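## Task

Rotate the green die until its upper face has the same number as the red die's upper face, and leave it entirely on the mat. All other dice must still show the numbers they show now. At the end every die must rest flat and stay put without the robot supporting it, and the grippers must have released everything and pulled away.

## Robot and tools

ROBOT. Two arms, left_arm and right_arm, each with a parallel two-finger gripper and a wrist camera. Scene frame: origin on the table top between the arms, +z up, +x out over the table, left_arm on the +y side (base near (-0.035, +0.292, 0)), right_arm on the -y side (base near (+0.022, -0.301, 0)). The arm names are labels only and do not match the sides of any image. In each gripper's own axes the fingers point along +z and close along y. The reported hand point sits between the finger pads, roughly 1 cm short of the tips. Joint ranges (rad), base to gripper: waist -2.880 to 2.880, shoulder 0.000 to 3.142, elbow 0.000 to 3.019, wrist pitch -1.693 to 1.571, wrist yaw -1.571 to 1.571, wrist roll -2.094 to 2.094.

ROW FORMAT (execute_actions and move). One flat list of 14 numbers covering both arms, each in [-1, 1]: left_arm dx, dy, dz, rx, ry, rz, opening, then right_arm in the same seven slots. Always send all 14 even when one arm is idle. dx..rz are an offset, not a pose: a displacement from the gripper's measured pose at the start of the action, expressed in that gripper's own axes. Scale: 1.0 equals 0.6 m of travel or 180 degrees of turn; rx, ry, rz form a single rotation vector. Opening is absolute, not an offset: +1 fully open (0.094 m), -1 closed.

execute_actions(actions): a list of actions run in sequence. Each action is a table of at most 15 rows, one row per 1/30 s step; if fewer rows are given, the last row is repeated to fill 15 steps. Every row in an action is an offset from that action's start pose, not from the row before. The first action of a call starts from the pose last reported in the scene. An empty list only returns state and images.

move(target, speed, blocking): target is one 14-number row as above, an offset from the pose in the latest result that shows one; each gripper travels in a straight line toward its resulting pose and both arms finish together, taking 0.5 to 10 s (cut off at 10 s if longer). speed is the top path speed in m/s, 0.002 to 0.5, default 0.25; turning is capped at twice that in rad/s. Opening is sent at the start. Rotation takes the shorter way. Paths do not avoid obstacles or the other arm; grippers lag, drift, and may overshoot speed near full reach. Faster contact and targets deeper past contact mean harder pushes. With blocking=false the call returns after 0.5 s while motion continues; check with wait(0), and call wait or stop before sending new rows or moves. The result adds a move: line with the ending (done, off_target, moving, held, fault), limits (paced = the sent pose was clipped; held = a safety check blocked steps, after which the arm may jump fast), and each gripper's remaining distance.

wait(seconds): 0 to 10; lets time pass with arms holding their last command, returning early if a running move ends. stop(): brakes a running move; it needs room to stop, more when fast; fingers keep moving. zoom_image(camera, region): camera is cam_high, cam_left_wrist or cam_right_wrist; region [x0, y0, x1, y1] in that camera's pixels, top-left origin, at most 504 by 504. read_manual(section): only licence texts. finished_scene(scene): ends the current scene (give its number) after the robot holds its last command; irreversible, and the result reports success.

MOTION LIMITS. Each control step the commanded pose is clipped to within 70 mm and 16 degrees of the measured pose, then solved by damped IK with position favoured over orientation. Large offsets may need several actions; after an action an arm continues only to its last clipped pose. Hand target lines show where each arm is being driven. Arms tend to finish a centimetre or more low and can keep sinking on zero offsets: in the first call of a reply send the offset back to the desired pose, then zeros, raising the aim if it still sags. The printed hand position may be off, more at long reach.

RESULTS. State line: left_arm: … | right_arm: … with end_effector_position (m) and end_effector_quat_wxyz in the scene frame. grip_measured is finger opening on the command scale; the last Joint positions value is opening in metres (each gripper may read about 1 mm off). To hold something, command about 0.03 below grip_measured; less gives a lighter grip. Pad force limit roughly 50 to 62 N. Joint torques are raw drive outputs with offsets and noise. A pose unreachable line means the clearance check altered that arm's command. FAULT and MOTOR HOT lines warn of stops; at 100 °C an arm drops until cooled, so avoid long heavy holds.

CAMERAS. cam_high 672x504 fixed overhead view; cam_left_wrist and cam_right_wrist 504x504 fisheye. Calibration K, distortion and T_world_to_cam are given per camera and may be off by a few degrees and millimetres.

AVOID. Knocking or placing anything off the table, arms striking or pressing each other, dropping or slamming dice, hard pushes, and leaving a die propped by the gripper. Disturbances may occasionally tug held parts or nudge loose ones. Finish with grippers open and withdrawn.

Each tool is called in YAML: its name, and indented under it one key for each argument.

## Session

execute_actions:
  actions: []

Scene clock: 0.00 s.
left_arm: end_effector_position=(+0.3451, +0.1541, +0.1914) grip_measured=+1.000 end_effector_quat_wxyz=(+0.004, -0.599, +0.797, +0.072) | right_arm: end_effector_position=(+0.1771, -0.0452, +0.2556) grip_measured=+1.000 end_effector_quat_wxyz=(+0.611, -0.314, +0.713, +0.137)
Joint positions: left_arm=[-0.586  1.491  1.284 -1.483 -0.082 -1.676  0.094] | right_arm=[ 1.589  0.433  0.339 -0.216  0.789  0.03   0.094]
Joint velocities: left_arm=[-0.005 -0.015 -0.012 -0.012 -0.051 -0.037  0.   ] | right_arm=[-0.024 -0.005 -0.007 -0.012 -0.037  0.007  0.   ]
Joint torques (N m, as the arm reports them, + toward a larger angle): no reading
Hand target (left_arm): +0.353, +0.151, +0.204; +0.013, -0.600, +0.798, +0.058
Hand target (right_arm): +0.178, -0.042, +0.275; +0.619, -0.303, +0.709, +0.150
camera_calibration (this result's frames):
cam_left_wrist: T_world_to_cam=[[0.955298, -0.268946, -0.122779, -0.26477], [-0.175517, -0.850103, 0.496507, 0.105126], [-0.237908, -0.452762, -0.859306, 0.438257], [0, 0, 0, 1]] pos_world=[0.375651, 0.216585, 0.291892]
cam_right_wrist: T_world_to_cam=[[0.615627, -0.763964, 0.193295, -0.19886], [-0.495221, -0.565856, -0.659214, 0.237308], [0.612993, 0.310106, -0.726687, 0.215576], [0, 0, 0, 1]] pos_world=[0.107797, -0.0844909, 0.351531]

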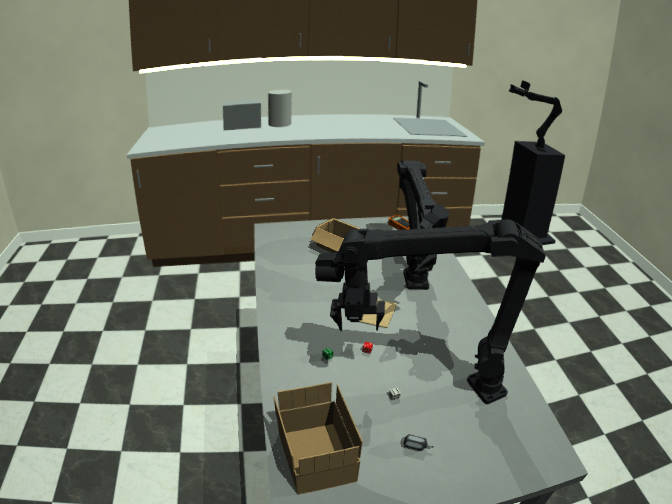

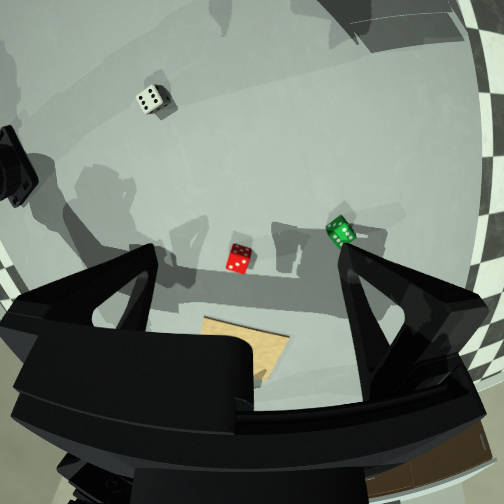

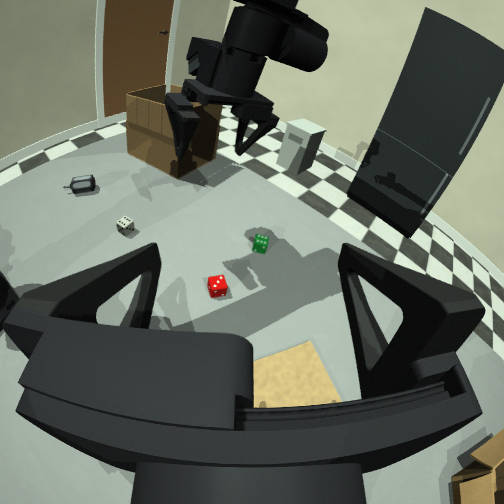

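zoom_image:
  camera: "cam_left_wrist"
  region: [215, 205, 365, 285]

zoom_image:
  camera: "cam_right_wrist"
  region: [200, 225, 290, 305]

zoom_image:
  camera: "cam_high"
  region: [310, 335, 380, 370]

Region (215, 205, 365, 285) of cam_left_wrist's 504x504 image, scaled by 3.360, with more detail than that image has; it fills the top 269 rows of this view, and the rest is white.

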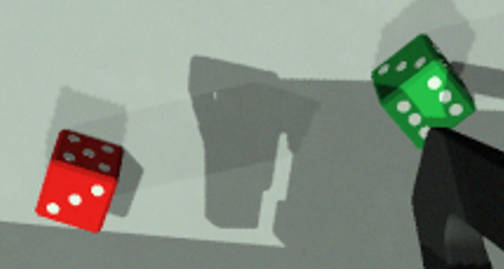

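Region (200, 225, 290, 305) of cam_right_wrist's 504x504 image, scaled by 5.600, with more detail than that image has.

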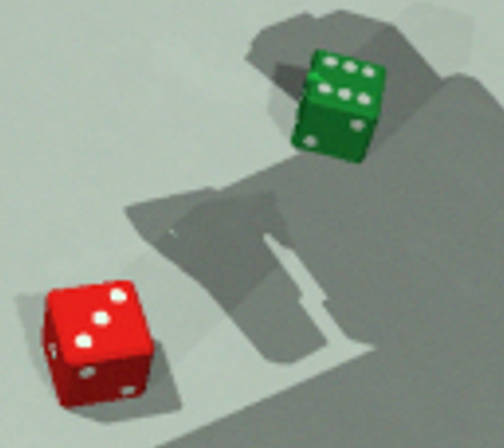

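Region (310, 335, 380, 370) of cam_high's 672x504 image, scaled by 7.200, with more detail than that image has.

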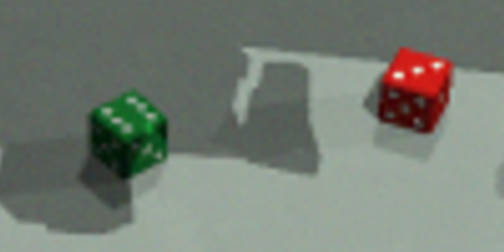

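move:
  target: [0.023,-0.082,0.16,0.4,-0.17,0.657,0.4,0.15,-0.6,-0.25,0.2,0,0,1]
  speed: 0.4

Scene clock: 30.20 s.
left_arm: end_effector_position=(+0.3678, +0.1328, +0.0762) grip_measured=+0.402 end_effector_quat_wxyz=(+0.383, +0.438, +0.778, -0.238) | right_arm: end_effector_position=(+0.2781, -0.4281, +0.2631) grip_measured=+1.000 end_effector_quat_wxyz=(+0.676, -0.101, +0.726, -0.070)
Joint positions: left_arm=[-0.316  1.418  0.601 -0.092  0.717  0.656  0.066] | right_arm=[-0.862  0.439  0.266  0.026 -1.032 -0.368  0.094]
Joint velocities: left_arm=[-0.015 -0.005  0.007 -0.012  0.081  0.037 -0.001] | right_arm=[-0.015 -0.015  0.002  0.007 -0.037 -0.007  0.   ]
Joint torques (N m, as the arm reports them, + toward a larger angle): left_arm=[ 1.04 -9.14 10.14  1.27  0.7   0.21] | right_arm=[0.13 0.69 9.3  2.94 0.04 0.17]
Hand target (left_arm): +0.383, +0.136, +0.086; +0.398, +0.444, +0.770, -0.229
Hand target (right_arm): +0.278, -0.432, +0.267; +0.679, -0.099, +0.723, -0.077
Off the commanded pose (left_arm): 0.020 m, 2 deg.
Off the commanded pose (right_arm): 0.008 m, 3 deg.
move: off_target (left_arm, right_arm); limits=paced
camera_calibration (this result's frames):
cam_left_wrist: T_world_to_cam=[[-0.857222, -0.514179, 0.0281115, 0.381388], [-0.496552, 0.810907, -0.309621, 0.107114], [0.136405, -0.279372, -0.950445, 0.181249], [0, 0, 0, 1]] pos_world=[0.355398, 0.159878, 0.194711]
cam_right_wrist: T_world_to_cam=[[0.0513117, -0.968656, 0.243048, -0.498793], [-0.626418, -0.220758, -0.747573, 0.283115], [0.777796, -0.11389, -0.618111, 0.0219789], [0, 0, 0, 1]] pos_world=[0.185847, -0.418156, 0.346465]

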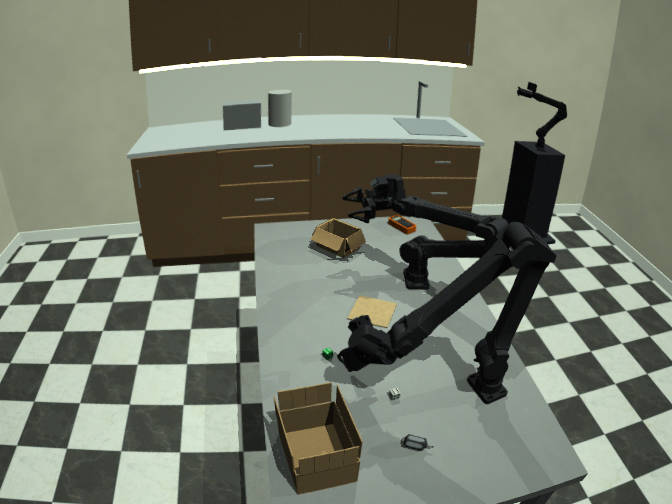

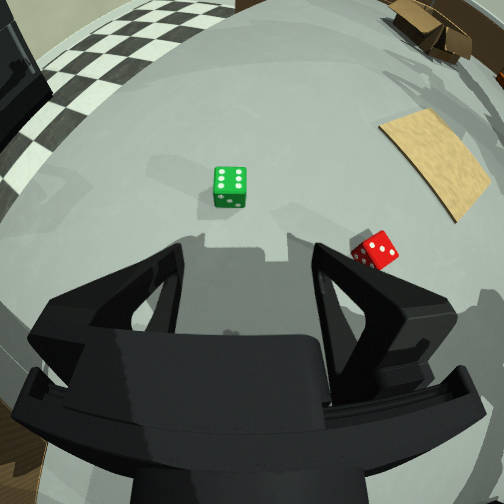

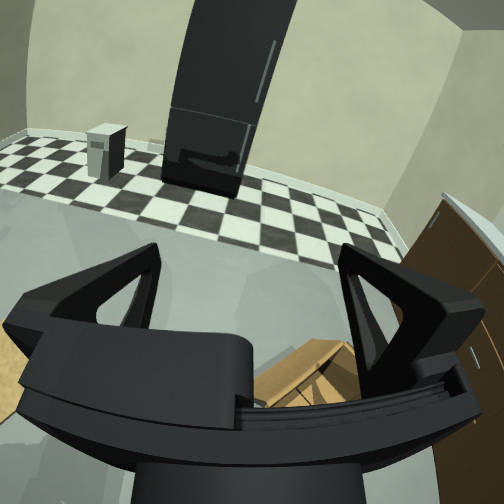

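move:
  target: [-0.027,0.027,0.165,0,0,0,0.4,0,0,0,0,0,0,1]
  speed: 0.08

Scene clock: 36.57 s.
left_arm: end_effector_position=(+0.4044, +0.0733, +0.0193) grip_measured=+0.402 end_effector_quat_wxyz=(+0.363, +0.437, +0.787, -0.240) | right_arm: end_effector_position=(+0.2781, -0.4281, +0.2631) grip_measured=+1.000 end_effector_quat_wxyz=(+0.676, -0.100, +0.726, -0.070)
Joint positions: left_arm=[-0.46   1.676  0.697  0.11   0.619  0.524  0.066] | right_arm=[-0.862  0.439  0.266  0.026 -1.032 -0.367  0.094]
Joint velocities: left_arm=[ 0.005 -0.015 -0.002 -0.012  0.037 -0.051 -0.001] | right_arm=[-0.005 -0.024 -0.007  0.002  0.051  0.007  0.   ]
Joint torques (N m, as the arm reports them, + toward a larger angle): left_arm=[ -1.23 -11.92  10.17   1.94   0.33  -0.1 ] | right_arm=[ 0.12  0.77  9.24  1.49 -0.08  0.01]
Hand target (left_arm): +0.425, +0.063, +0.033; +0.384, +0.438, +0.778, -0.237
Hand target (right_arm): +0.278, -0.428, +0.263; +0.676, -0.101, +0.726, -0.070
Off the commanded pose (left_arm): 0.026 m, 3 deg.
Off the commanded pose (right_arm): 0.000 m, 0 deg.
move: off_target (left_arm)
camera_calibration (this result's frames):
cam_left_wrist: T_world_to_cam=[[-0.857008, -0.51255, 0.0532018, 0.382983], [-0.506048, 0.817637, -0.274562, 0.158638], [0.0972271, -0.262225, -0.960096, 0.120359], [0, 0, 0, 1]] pos_world=[0.396796, 0.0981506, 0.138737]
cam_right_wrist: T_world_to_cam=[[0.051287, -0.96875, 0.242679, -0.49873], [-0.626434, -0.220456, -0.747649, 0.283269], [0.777785, -0.113678, -0.618165, 0.0220871], [0, 0, 0, 1]] pos_world=[0.185849, -0.418185, 0.34647]

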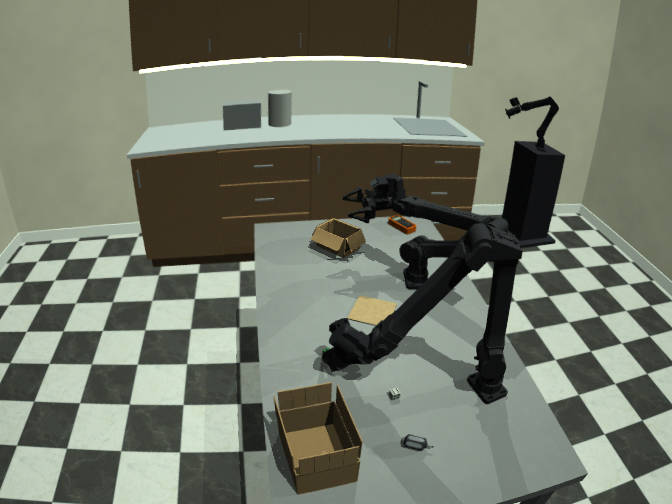

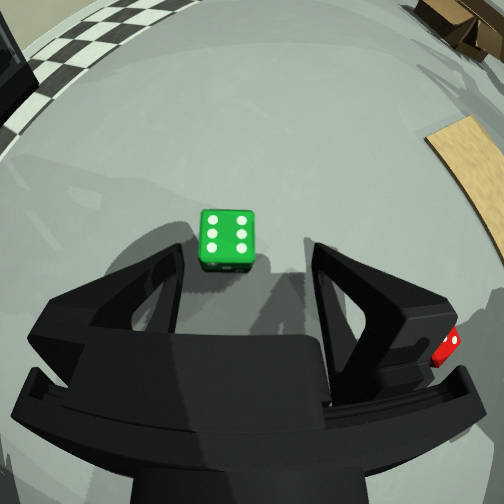

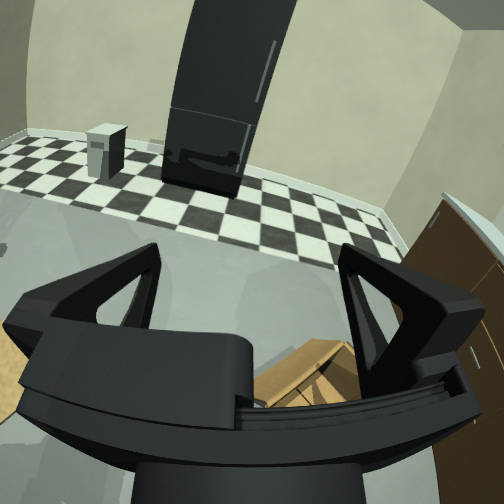

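move:
  target: [-0.043,0.037,0.032,-0.02,-0.015,0.025,0.4,0,0,0,0,0,0,1]
  speed: 0.04

Scene clock: 42.00 s.
left_arm: end_effector_position=(+0.4192, +0.0698, +0.0156) grip_measured=+0.402 end_effector_quat_wxyz=(+0.382, +0.440, +0.783, -0.217) | right_arm: end_effector_position=(+0.2781, -0.4281, +0.2631) grip_measured=+1.000 end_effector_quat_wxyz=(+0.676, -0.100, +0.726, -0.070)
Joint positions: left_arm=[-0.472  1.708  0.71   0.177  0.575  0.523  0.066] | right_arm=[-0.862  0.439  0.266  0.026 -1.032 -0.367  0.094]
Joint velocities: left_arm=[-0.005 -0.005  0.002 -0.007  0.022 -0.037  0.002] | right_arm=[-0.005 -0.005  0.012 -0.002  0.007 -0.081  0.   ]
Joint torques (N m, as the arm reports them, + toward a larger angle): left_arm=[ -1.19 -11.99  10.14   2.     0.29   0.12] | right_arm=[-0.28  0.97  9.11  1.64 -0.06  0.06]
Hand target (left_arm): +0.439, +0.058, +0.027; +0.404, +0.450, +0.768, -0.210
Hand target (right_arm): +0.278, -0.428, +0.263; +0.676, -0.100, +0.726, -0.070
Off the commanded pose (left_arm): 0.026 m, 3 deg.
Off the commanded pose (right_arm): 0.000 m, 0 deg.
move: off_target (left_arm)
camera_calibration (this result's frames):
cam_left_wrist: T_world_to_cam=[[-0.84874, -0.528803, -0.00293866, 0.392655], [-0.505888, 0.813555, -0.286714, 0.16833], [0.154006, -0.241859, -0.958012, 0.0891396], [0, 0, 0, 1]] pos_world=[0.40469, 0.0922503, 0.134813]
cam_right_wrist: T_world_to_cam=[[0.051287, -0.96875, 0.242679, -0.49873], [-0.626434, -0.220456, -0.747649, 0.283269], [0.777785, -0.113678, -0.618165, 0.0220871], [0, 0, 0, 1]] pos_world=[0.185849, -0.418185, 0.34647]

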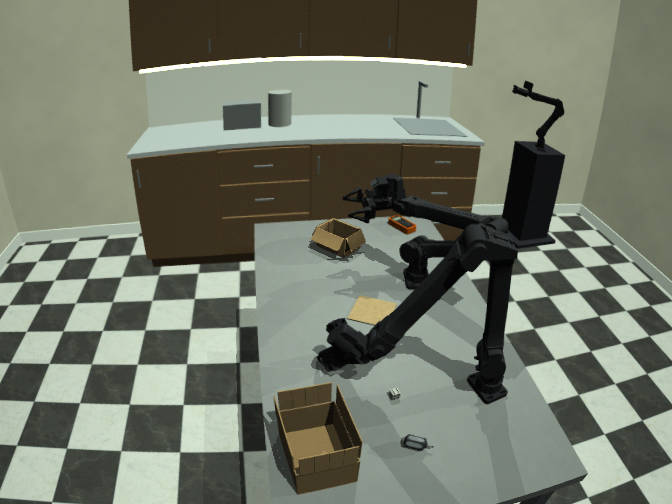

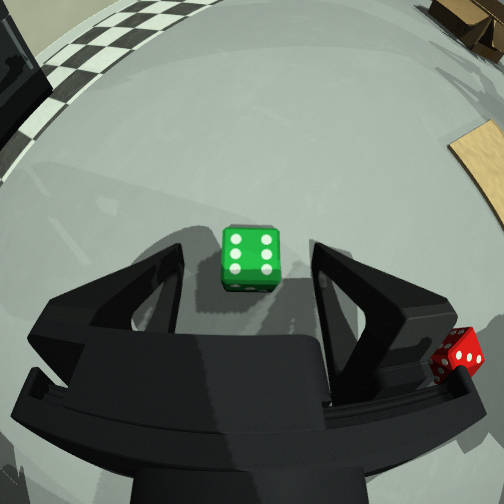

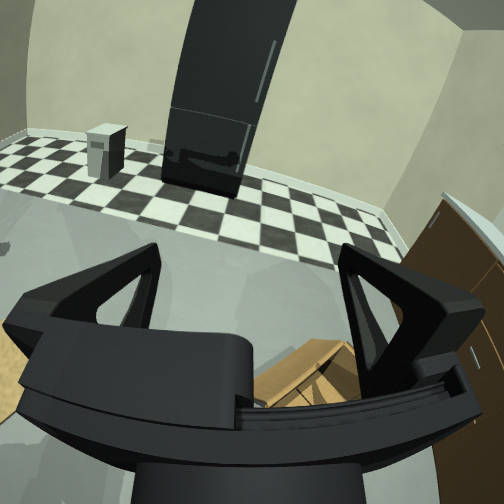

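move:
  target: [0,0,0,0,0,0,-0.62,0,0,0,0,0,0,1]

move:
  target: [-0.16,0,-0.125,0,0,0,-0.62,0,0,0,0,0,0,1]
  speed: 0.15

move:
  target: [-0.087,-0.45,0.113,-0.09,0.29,-0.706,-0.62,0,0,0,0,0,0,1]
  speed: 0.35

Scene clock: 53.90 s.
left_arm: end_effector_position=(+0.4192, +0.0698, +0.0155) grip_measured=-0.482 end_effector_quat_wxyz=(+0.382, +0.440, +0.783, -0.217) | right_arm: end_effector_position=(+0.2781, -0.4281, +0.2631) grip_measured=+1.000 end_effector_quat_wxyz=(+0.676, -0.100, +0.726, -0.070)
Joint positions: left_arm=[-0.472  1.708  0.71   0.177  0.574  0.523  0.024] | right_arm=[-0.862  0.439  0.266  0.026 -1.032 -0.367  0.094]
Joint velocities: left_arm=[ 0.005 -0.005 -0.002 -0.002  0.051  0.007 -0.001] | right_arm=[ 0.005 -0.015 -0.017  0.007  0.037 -0.022  0.   ]
Joint torques (N m, as the arm reports them, + toward a larger angle): left_arm=[ -0.05 -13.34   6.53   1.22   0.45   0.04] | right_arm=[ 0.95  0.33  9.19  1.6  -0.1   0.04]
Hand target (left_arm): +0.419, +0.070, +0.016; +0.382, +0.440, +0.783, -0.217
Hand target (right_arm): +0.278, -0.428, +0.263; +0.676, -0.100, +0.726, -0.070
Off the commanded pose (left_arm): 0.000 m, 0 deg.
Off the commanded pose (right_arm): 0.000 m, 0 deg.
move: done
camera_calibration (this result's frames):
cam_left_wrist: T_world_to_cam=[[-0.848602, -0.529022, -0.00314383, 0.392672], [-0.506079, 0.813501, -0.286532, 0.168385], [0.15414, -0.241561, -0.958065, 0.089044], [0, 0, 0, 1]] pos_world=[0.404713, 0.092261, 0.134792]
cam_right_wrist: T_world_to_cam=[[0.051287, -0.96875, 0.242679, -0.49873], [-0.626434, -0.220456, -0.747649, 0.283269], [0.777785, -0.113678, -0.618165, 0.0220871], [0, 0, 0, 1]] pos_world=[0.185849, -0.418185, 0.34647]

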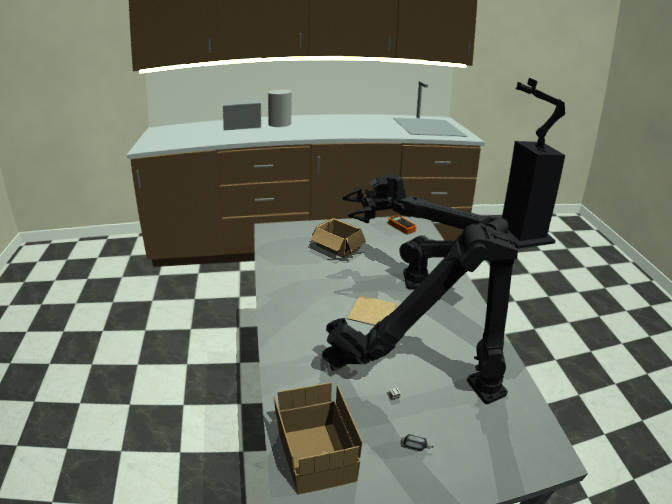

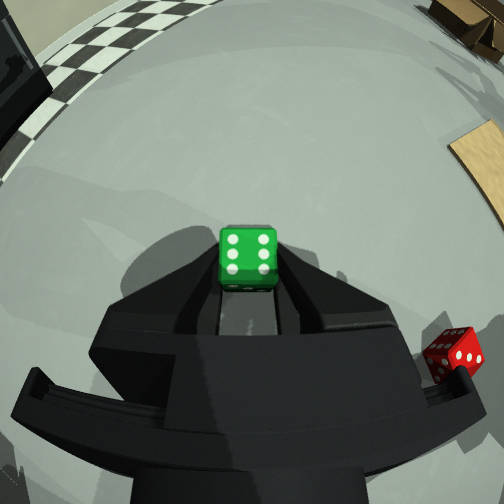

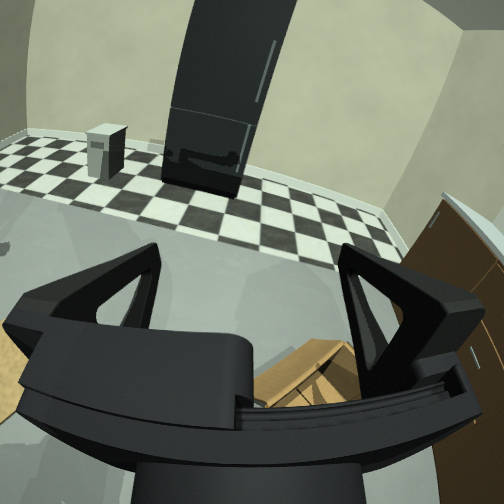

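Scene clock: 55.13 s.
left_arm: end_effector_position=(+0.3998, +0.0751, +0.1113) grip_measured=-0.482 end_effector_quat_wxyz=(+0.360, +0.437, +0.794, -0.222) | right_arm: end_effector_position=(+0.2781, -0.4281, +0.2631) grip_measured=+1.000 end_effector_quat_wxyz=(+0.676, -0.100, +0.726, -0.070)
Joint positions: left_arm=[-0.472  1.431  0.763 -0.203  0.575  0.523  0.024] | right_arm=[-0.862  0.439  0.266  0.026 -1.032 -0.367  0.094]
Joint velocities: left_arm=[-0.005  0.005 -0.017  0.002  0.037 -0.051 -0.001] | right_arm=[-0.015 -0.005 -0.017  0.002 -0.007 -0.066  0.   ]
Joint torques (N m, as the arm reports them, + toward a larger angle): left_arm=[  0.68 -12.21  12.78   0.76   0.64   0.1 ] | right_arm=[ 0.07  0.55  9.02  1.51 -0.06  0.  ]
Hand target (left_arm): +0.418, +0.073, +0.137; +0.382, +0.440, +0.783, -0.217
Hand target (right_arm): +0.278, -0.428, +0.263; +0.676, -0.100, +0.726, -0.070
Off the commanded pose (left_arm): 0.033 m, 3 deg.
Off the commanded pose (right_arm): 0.000 m, 0 deg.
move: off_target (left_arm)
camera_calibration (this result's frames):
cam_left_wrist: T_world_to_cam=[[-0.848065, -0.528988, 0.0309362, 0.375246], [-0.518851, 0.817121, -0.251211, 0.182564], [0.107609, -0.229095, -0.967438, 0.203779], [0, 0, 0, 1]] pos_world=[0.391028, 0.0960087, 0.231397]
cam_right_wrist: T_world_to_cam=[[0.051287, -0.96875, 0.242679, -0.49873], [-0.626434, -0.220456, -0.747649, 0.283269], [0.777785, -0.113678, -0.618165, 0.0220871], [0, 0, 0, 1]] pos_world=[0.185849, -0.418185, 0.34647]

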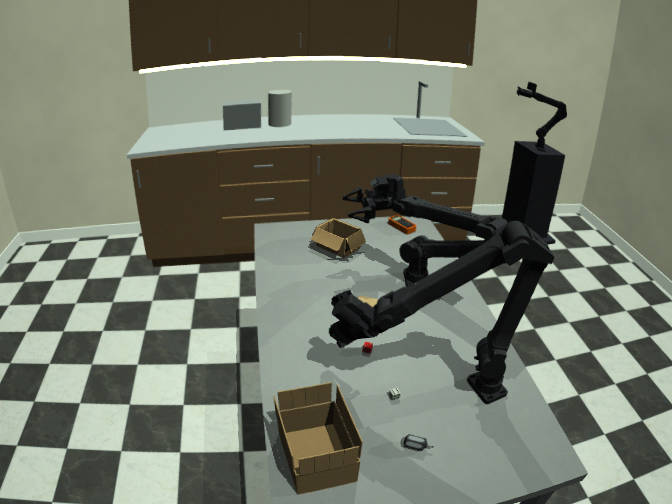

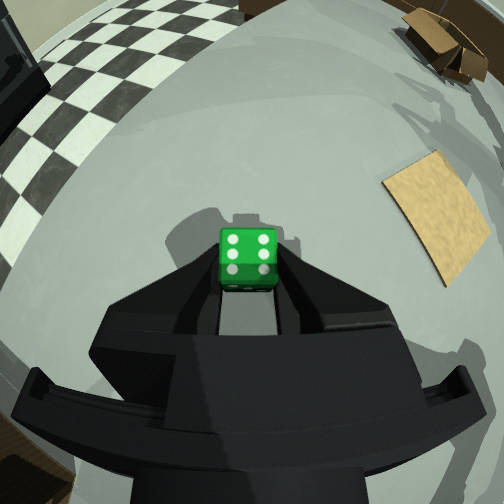

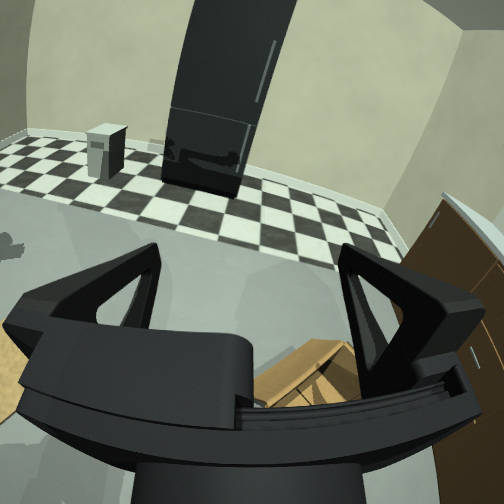

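Scene clock: 59.23 s.
left_arm: end_effector_position=(+0.2018, -0.1140, +0.1091) grip_measured=-0.481 end_effector_quat_wxyz=(-0.296, -0.488, +0.811, -0.127) | right_arm: end_effector_position=(+0.2781, -0.4281, +0.2631) grip_measured=+1.000 end_effector_quat_wxyz=(+0.676, -0.100, +0.726, -0.070)
Joint positions: left_arm=[-1.025  1.586  1.066 -0.9    0.642 -1.955  0.024] | right_arm=[-0.862  0.439  0.266  0.026 -1.032 -0.367  0.094]
Joint velocities: left_arm=[-0.015 -0.015 -0.017 -0.027  0.022  0.037 -0.   ] | right_arm=[-0.034  0.005  0.012 -0.002 -0.051  0.051  0.   ]
Joint torques (N m, as the arm reports them, + toward a larger angle): left_arm=[ -0.86 -12.95  12.94   0.99   0.55  -0.13] | right_arm=[ 0.74  1.22  9.35  1.57 -0.05  0.05]
Hand target (left_arm): +0.213, -0.134, +0.125; -0.293, -0.482, +0.812, -0.150
Hand target (right_arm): +0.278, -0.428, +0.263; +0.676, -0.100, +0.726, -0.070
Off the commanded pose (left_arm): 0.028 m, 2 deg.
Off the commanded pose (right_arm): 0.000 m, 0 deg.
move: off_target (left_arm)
camera_calibration (this result's frames):
cam_left_wrist: T_world_to_cam=[[0.86282, -0.49672, -0.093863, -0.220568], [-0.0691855, -0.299967, 0.951437, -0.115412], [-0.500754, -0.814426, -0.293183, 0.162059], [0, 0, 0, 1]] pos_world=[0.263477, -0.0121951, 0.136617]
cam_right_wrist: T_world_to_cam=[[0.051287, -0.96875, 0.242679, -0.49873], [-0.626434, -0.220456, -0.747649, 0.283269], [0.777785, -0.113678, -0.618165, 0.0220871], [0, 0, 0, 1]] pos_world=[0.185849, -0.418185, 0.34647]

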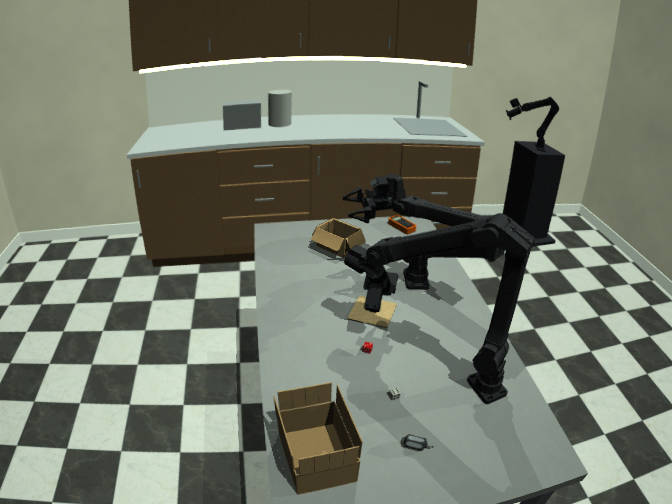

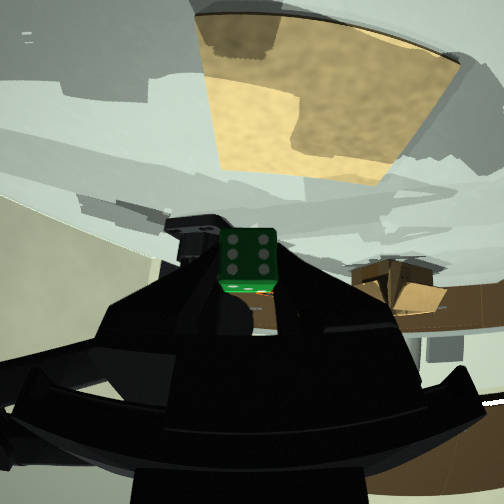

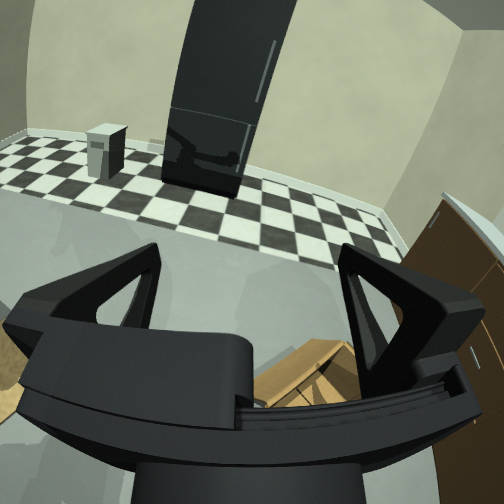

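move:
  target: [-0.078,-0.073,0.09,-0.028,0,0.083,-0.62,0,0,0,0,0,0,1]
  speed: 0.1

Scene clock: 67.40 s.
left_arm: end_effector_position=(+0.2155, -0.1157, +0.0250) grip_measured=-0.482 end_effector_quat_wxyz=(-0.306, -0.374, +0.869, -0.105) | right_arm: end_effector_position=(+0.2781, -0.4281, +0.2631) grip_measured=+1.000 end_effector_quat_wxyz=(+0.676, -0.100, +0.726, -0.070)
Joint positions: left_arm=[-1.001  1.819  1.119 -0.9    0.658 -1.6    0.024] | right_arm=[-0.862  0.439  0.266  0.026 -1.032 -0.367  0.094]
Joint velocities: left_arm=[ 0.005 -0.005 -0.007  0.007 -0.051  0.037  0.   ] | right_arm=[-0.005 -0.005 -0.012  0.002  0.022 -0.007  0.   ]
Joint torques (N m, as the arm reports them, + toward a larger angle): left_arm=[  1.08 -15.23  11.6    0.22   0.7    0.17] | right_arm=[0.41 0.89 9.17 1.79 0.   0.05]
Hand target (left_arm): +0.236, -0.129, +0.036; -0.299, -0.364, +0.873, -0.129
Hand target (right_arm): +0.278, -0.428, +0.263; +0.676, -0.100, +0.726, -0.070
Off the commanded pose (left_arm): 0.027 m, 3 deg.
Off the commanded pose (right_arm): 0.000 m, 0 deg.
move: off_target (left_arm)
camera_calibration (this result's frames):
cam_left_wrist: T_world_to_cam=[[0.708737, -0.703078, -0.0580753, -0.232728], [-0.165024, -0.245262, 0.955308, -0.00810638], [-0.6859, -0.667478, -0.289851, 0.199708], [0, 0, 0, 1]] pos_world=[0.300585, -0.0323133, 0.052114]
cam_right_wrist: T_world_to_cam=[[0.051287, -0.96875, 0.242679, -0.49873], [-0.626434, -0.220456, -0.747649, 0.283269], [0.777785, -0.113678, -0.618165, 0.0220871], [0, 0, 0, 1]] pos_world=[0.185849, -0.418185, 0.34647]

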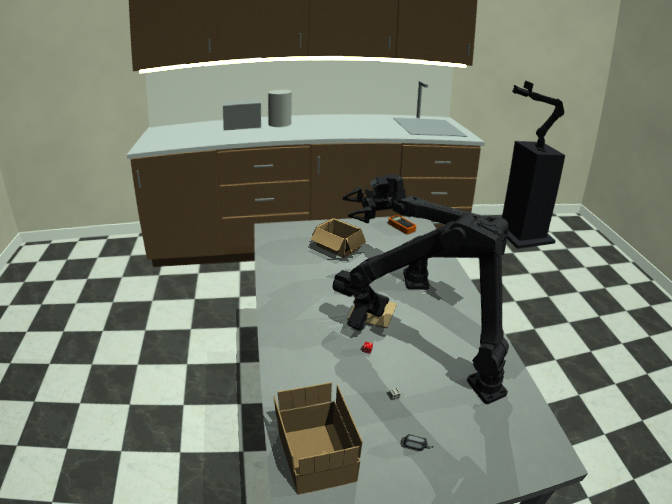

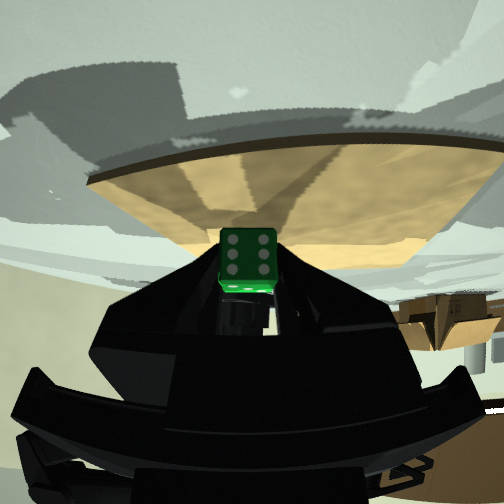

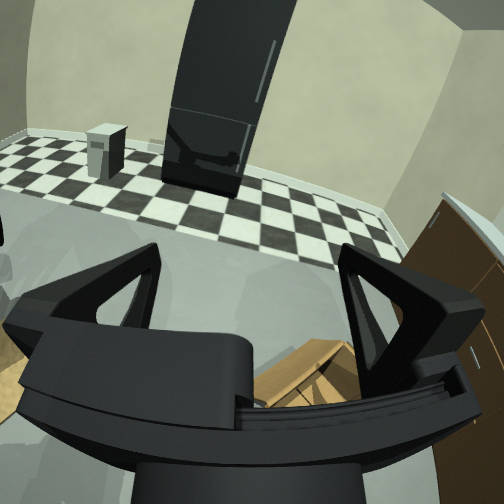

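Shift outward; the sag lowers it.

move:
  target: [0.004,-0.06,-0.01,0.012,0,0.009,-0.62,0,0,0,0,0,0,1]
  speed: 0.03

Scene clock: 72.00 s.
left_arm: end_effector_position=(+0.2256, -0.1261, +0.0243) grip_measured=-0.482 end_effector_quat_wxyz=(-0.304, -0.371, +0.871, -0.110) | right_arm: end_effector_position=(+0.2781, -0.4281, +0.2631) grip_measured=+1.000 end_effector_quat_wxyz=(+0.676, -0.100, +0.726, -0.070)
Joint positions: left_arm=[-1.001  1.845  1.157 -0.9    0.658 -1.598  0.024] | right_arm=[-0.862  0.439  0.266  0.026 -1.032 -0.367  0.094]
Joint velocities: left_arm=[-0.024 -0.005  0.007  0.002  0.066 -0.037 -0.001] | right_arm=[-0.005  0.005 -0.017 -0.012  0.007  0.007  0.   ]
Joint torques (N m, as the arm reports them, + toward a larger angle): left_arm=[  0.51 -15.07  11.51   0.23   0.44   0.06] | right_arm=[-0.08  0.39  9.44  1.68 -0.02 -0.03]
Hand target (left_arm): +0.242, -0.139, +0.030; -0.297, -0.368, +0.872, -0.125
Hand target (right_arm): +0.278, -0.428, +0.263; +0.676, -0.100, +0.726, -0.070
Off the commanded pose (left_arm): 0.023 m, 2 deg.
Off the commanded pose (right_arm): 0.000 m, 0 deg.
move: off_target (left_arm)
camera_calibration (this result's frames):
cam_left_wrist: T_world_to_cam=[[0.707948, -0.704862, -0.0444884, -0.247564], [-0.174514, -0.23562, 0.956048, -0.00501474], [-0.684364, -0.669069, -0.289815, 0.198991], [0, 0, 0, 1]] pos_world=[0.310569, -0.0425412, 0.0514511]
cam_right_wrist: T_world_to_cam=[[0.051287, -0.96875, 0.242679, -0.49873], [-0.626434, -0.220456, -0.747649, 0.283269], [0.777785, -0.113678, -0.618165, 0.0220871], [0, 0, 0, 1]] pos_world=[0.185849, -0.418185, 0.34647]

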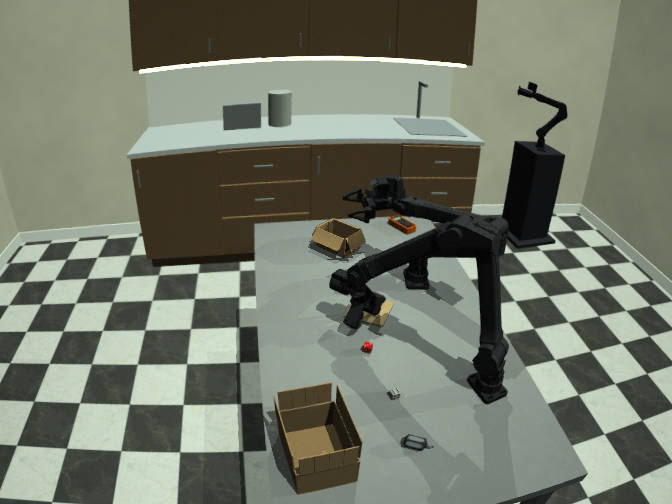

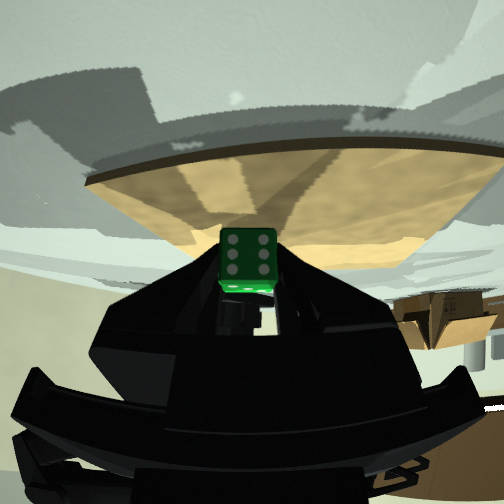

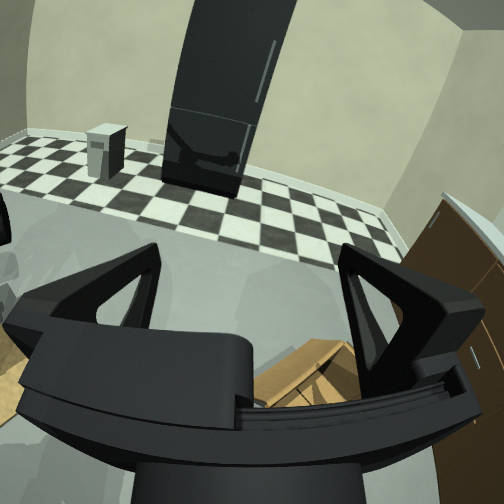

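The mat is dragging, so the die is already in contact. Release.

move:
  target: [0,0,0,0,0,0,0.3,0,0,0,0,0,0,1]

move:
  target: [0.05,0,-0.25,0,0,0,0.3,0,0,0,0,0,0,1]
  speed: 0.15

Scene clock: 79.50 s.
left_arm: end_effector_position=(+0.2256, -0.1261, +0.0243) grip_measured=+0.298 end_effector_quat_wxyz=(-0.304, -0.371, +0.871, -0.110) | right_arm: end_effector_position=(+0.2781, -0.4281, +0.2631) grip_measured=+1.000 end_effector_quat_wxyz=(+0.676, -0.100, +0.726, -0.070)
Joint positions: left_arm=[-1.001  1.845  1.157 -0.9    0.658 -1.598  0.061] | right_arm=[-0.862  0.439  0.266  0.026 -1.032 -0.367  0.094]
Joint velocities: left_arm=[-0.005 -0.005  0.007  0.007  0.022  0.11  -0.   ] | right_arm=[ 0.005 -0.015 -0.012 -0.002 -0.051 -0.037  0.   ]
Joint torques (N m, as the arm reports them, + toward a larger angle): left_arm=[ -0.03 -16.76   7.51   0.19   0.5    0.04] | right_arm=[ 0.24  0.25  8.93  1.84 -0.01  0.05]
Hand target (left_arm): +0.226, -0.126, +0.024; -0.304, -0.371, +0.871, -0.110
Hand target (right_arm): +0.278, -0.428, +0.263; +0.676, -0.100, +0.726, -0.070
Off the commanded pose (left_arm): 0.000 m, 0 deg.
Off the commanded pose (right_arm): 0.000 m, 0 deg.
move: done
camera_calibration (this result's frames):
cam_left_wrist: T_world_to_cam=[[0.707948, -0.704862, -0.0444884, -0.247564], [-0.174514, -0.23562, 0.956048, -0.00501474], [-0.684364, -0.669069, -0.289815, 0.198991], [0, 0, 0, 1]] pos_world=[0.310569, -0.0425412, 0.0514511]
cam_right_wrist: T_world_to_cam=[[0.051287, -0.96875, 0.242679, -0.49873], [-0.626434, -0.220456, -0.747649, 0.283269], [0.777785, -0.113678, -0.618165, 0.0220871], [0, 0, 0, 1]] pos_world=[0.185849, -0.418185, 0.34647]

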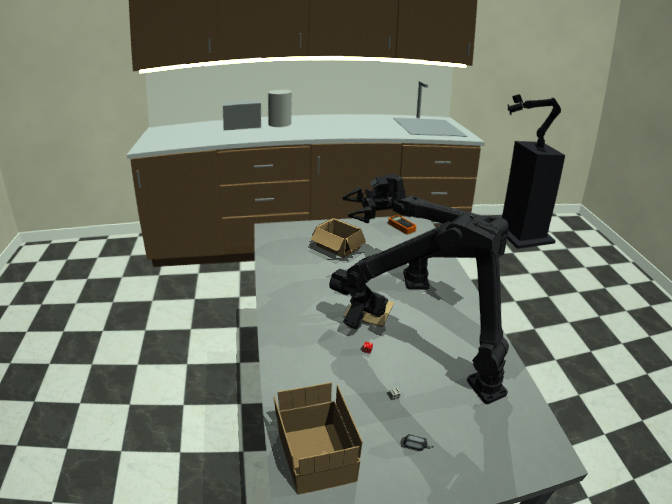

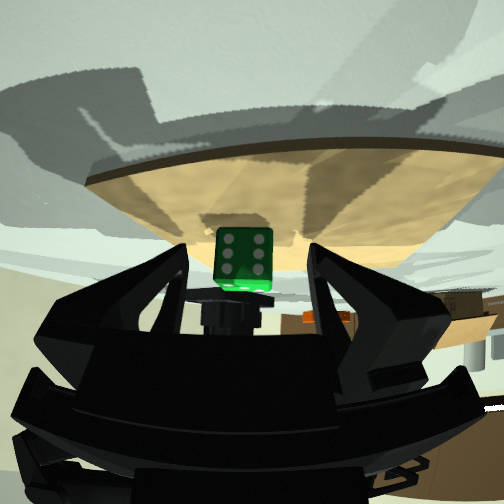

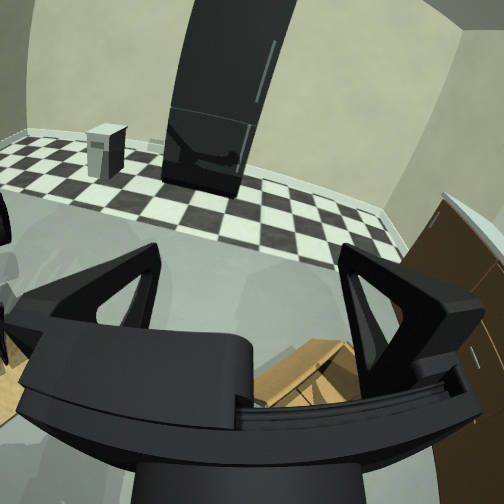

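Scene clock: 80.93 s.
left_arm: end_effector_position=(+0.2602, -0.0711, +0.1352) grip_measured=+0.298 end_effector_quat_wxyz=(-0.320, -0.383, +0.863, -0.083) | right_arm: end_effector_position=(+0.2781, -0.4281, +0.2631) grip_measured=+1.000 end_effector_quat_wxyz=(+0.676, -0.100, +0.726, -0.070)
Joint positions: left_arm=[-0.867  1.719  1.307 -1.344  0.651 -1.436  0.061] | right_arm=[-0.862  0.439  0.266  0.026 -1.032 -0.367  0.094]
Joint velocities: left_arm=[-0.005 -0.005  0.007 -0.002  0.007 -0.037 -0.   ] | right_arm=[ 0.015  0.005  0.007 -0.012 -0.007 -0.007  0.   ]
Joint torques (N m, as the arm reports them, + toward a larger angle): left_arm=[  0.36 -17.84  12.67  -0.55   0.38   0.16] | right_arm=[ 0.11  1.35  9.26  1.57 -0.09  0.08]
Hand target (left_arm): +0.274, -0.077, +0.160; -0.305, -0.371, +0.871, -0.110
Hand target (right_arm): +0.278, -0.428, +0.263; +0.676, -0.100, +0.726, -0.070
Off the commanded pose (left_arm): 0.032 m, 4 deg.
Off the commanded pose (right_arm): 0.000 m, 0 deg.
move: off_target (left_arm)
camera_calibration (this result's frames):
cam_left_wrist: T_world_to_cam=[[0.708142, -0.696877, -0.113569, -0.218506], [-0.119363, -0.276686, 0.953518, -0.108983], [-0.695908, -0.66167, -0.279114, 0.293643], [0, 0, 0, 1]] pos_world=[0.346073, 0.0118685, 0.161062]
cam_right_wrist: T_world_to_cam=[[0.051287, -0.96875, 0.242679, -0.49873], [-0.626434, -0.220456, -0.747649, 0.283269], [0.777785, -0.113678, -0.618165, 0.0220871], [0, 0, 0, 1]] pos_world=[0.185849, -0.418185, 0.34647]

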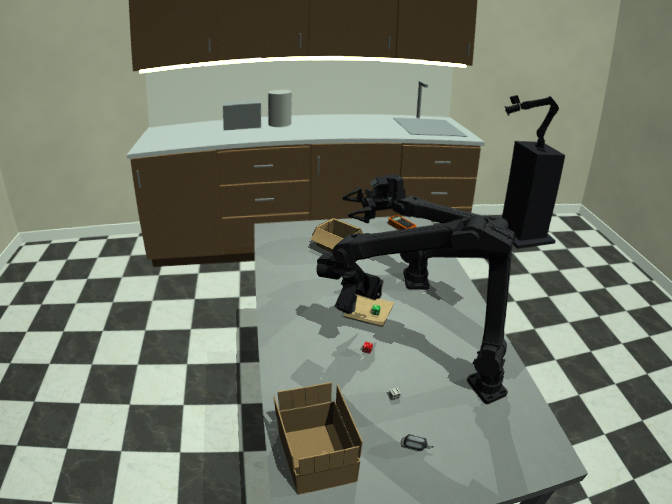

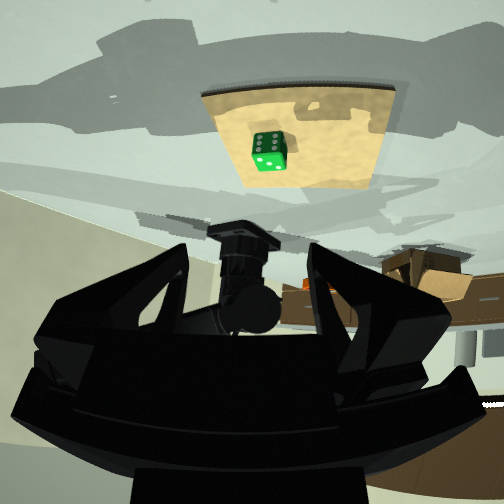

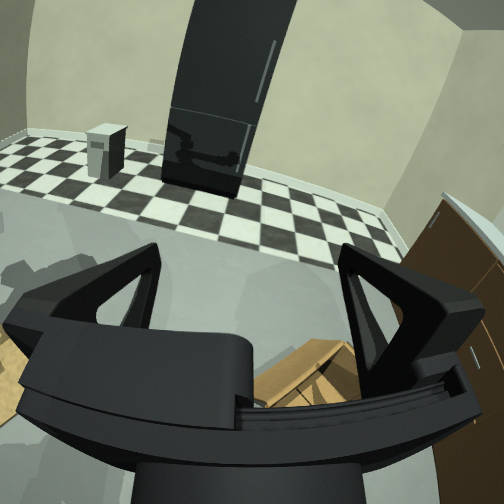

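finished_scene:
  scene: 2

The scene is finished: the task was done.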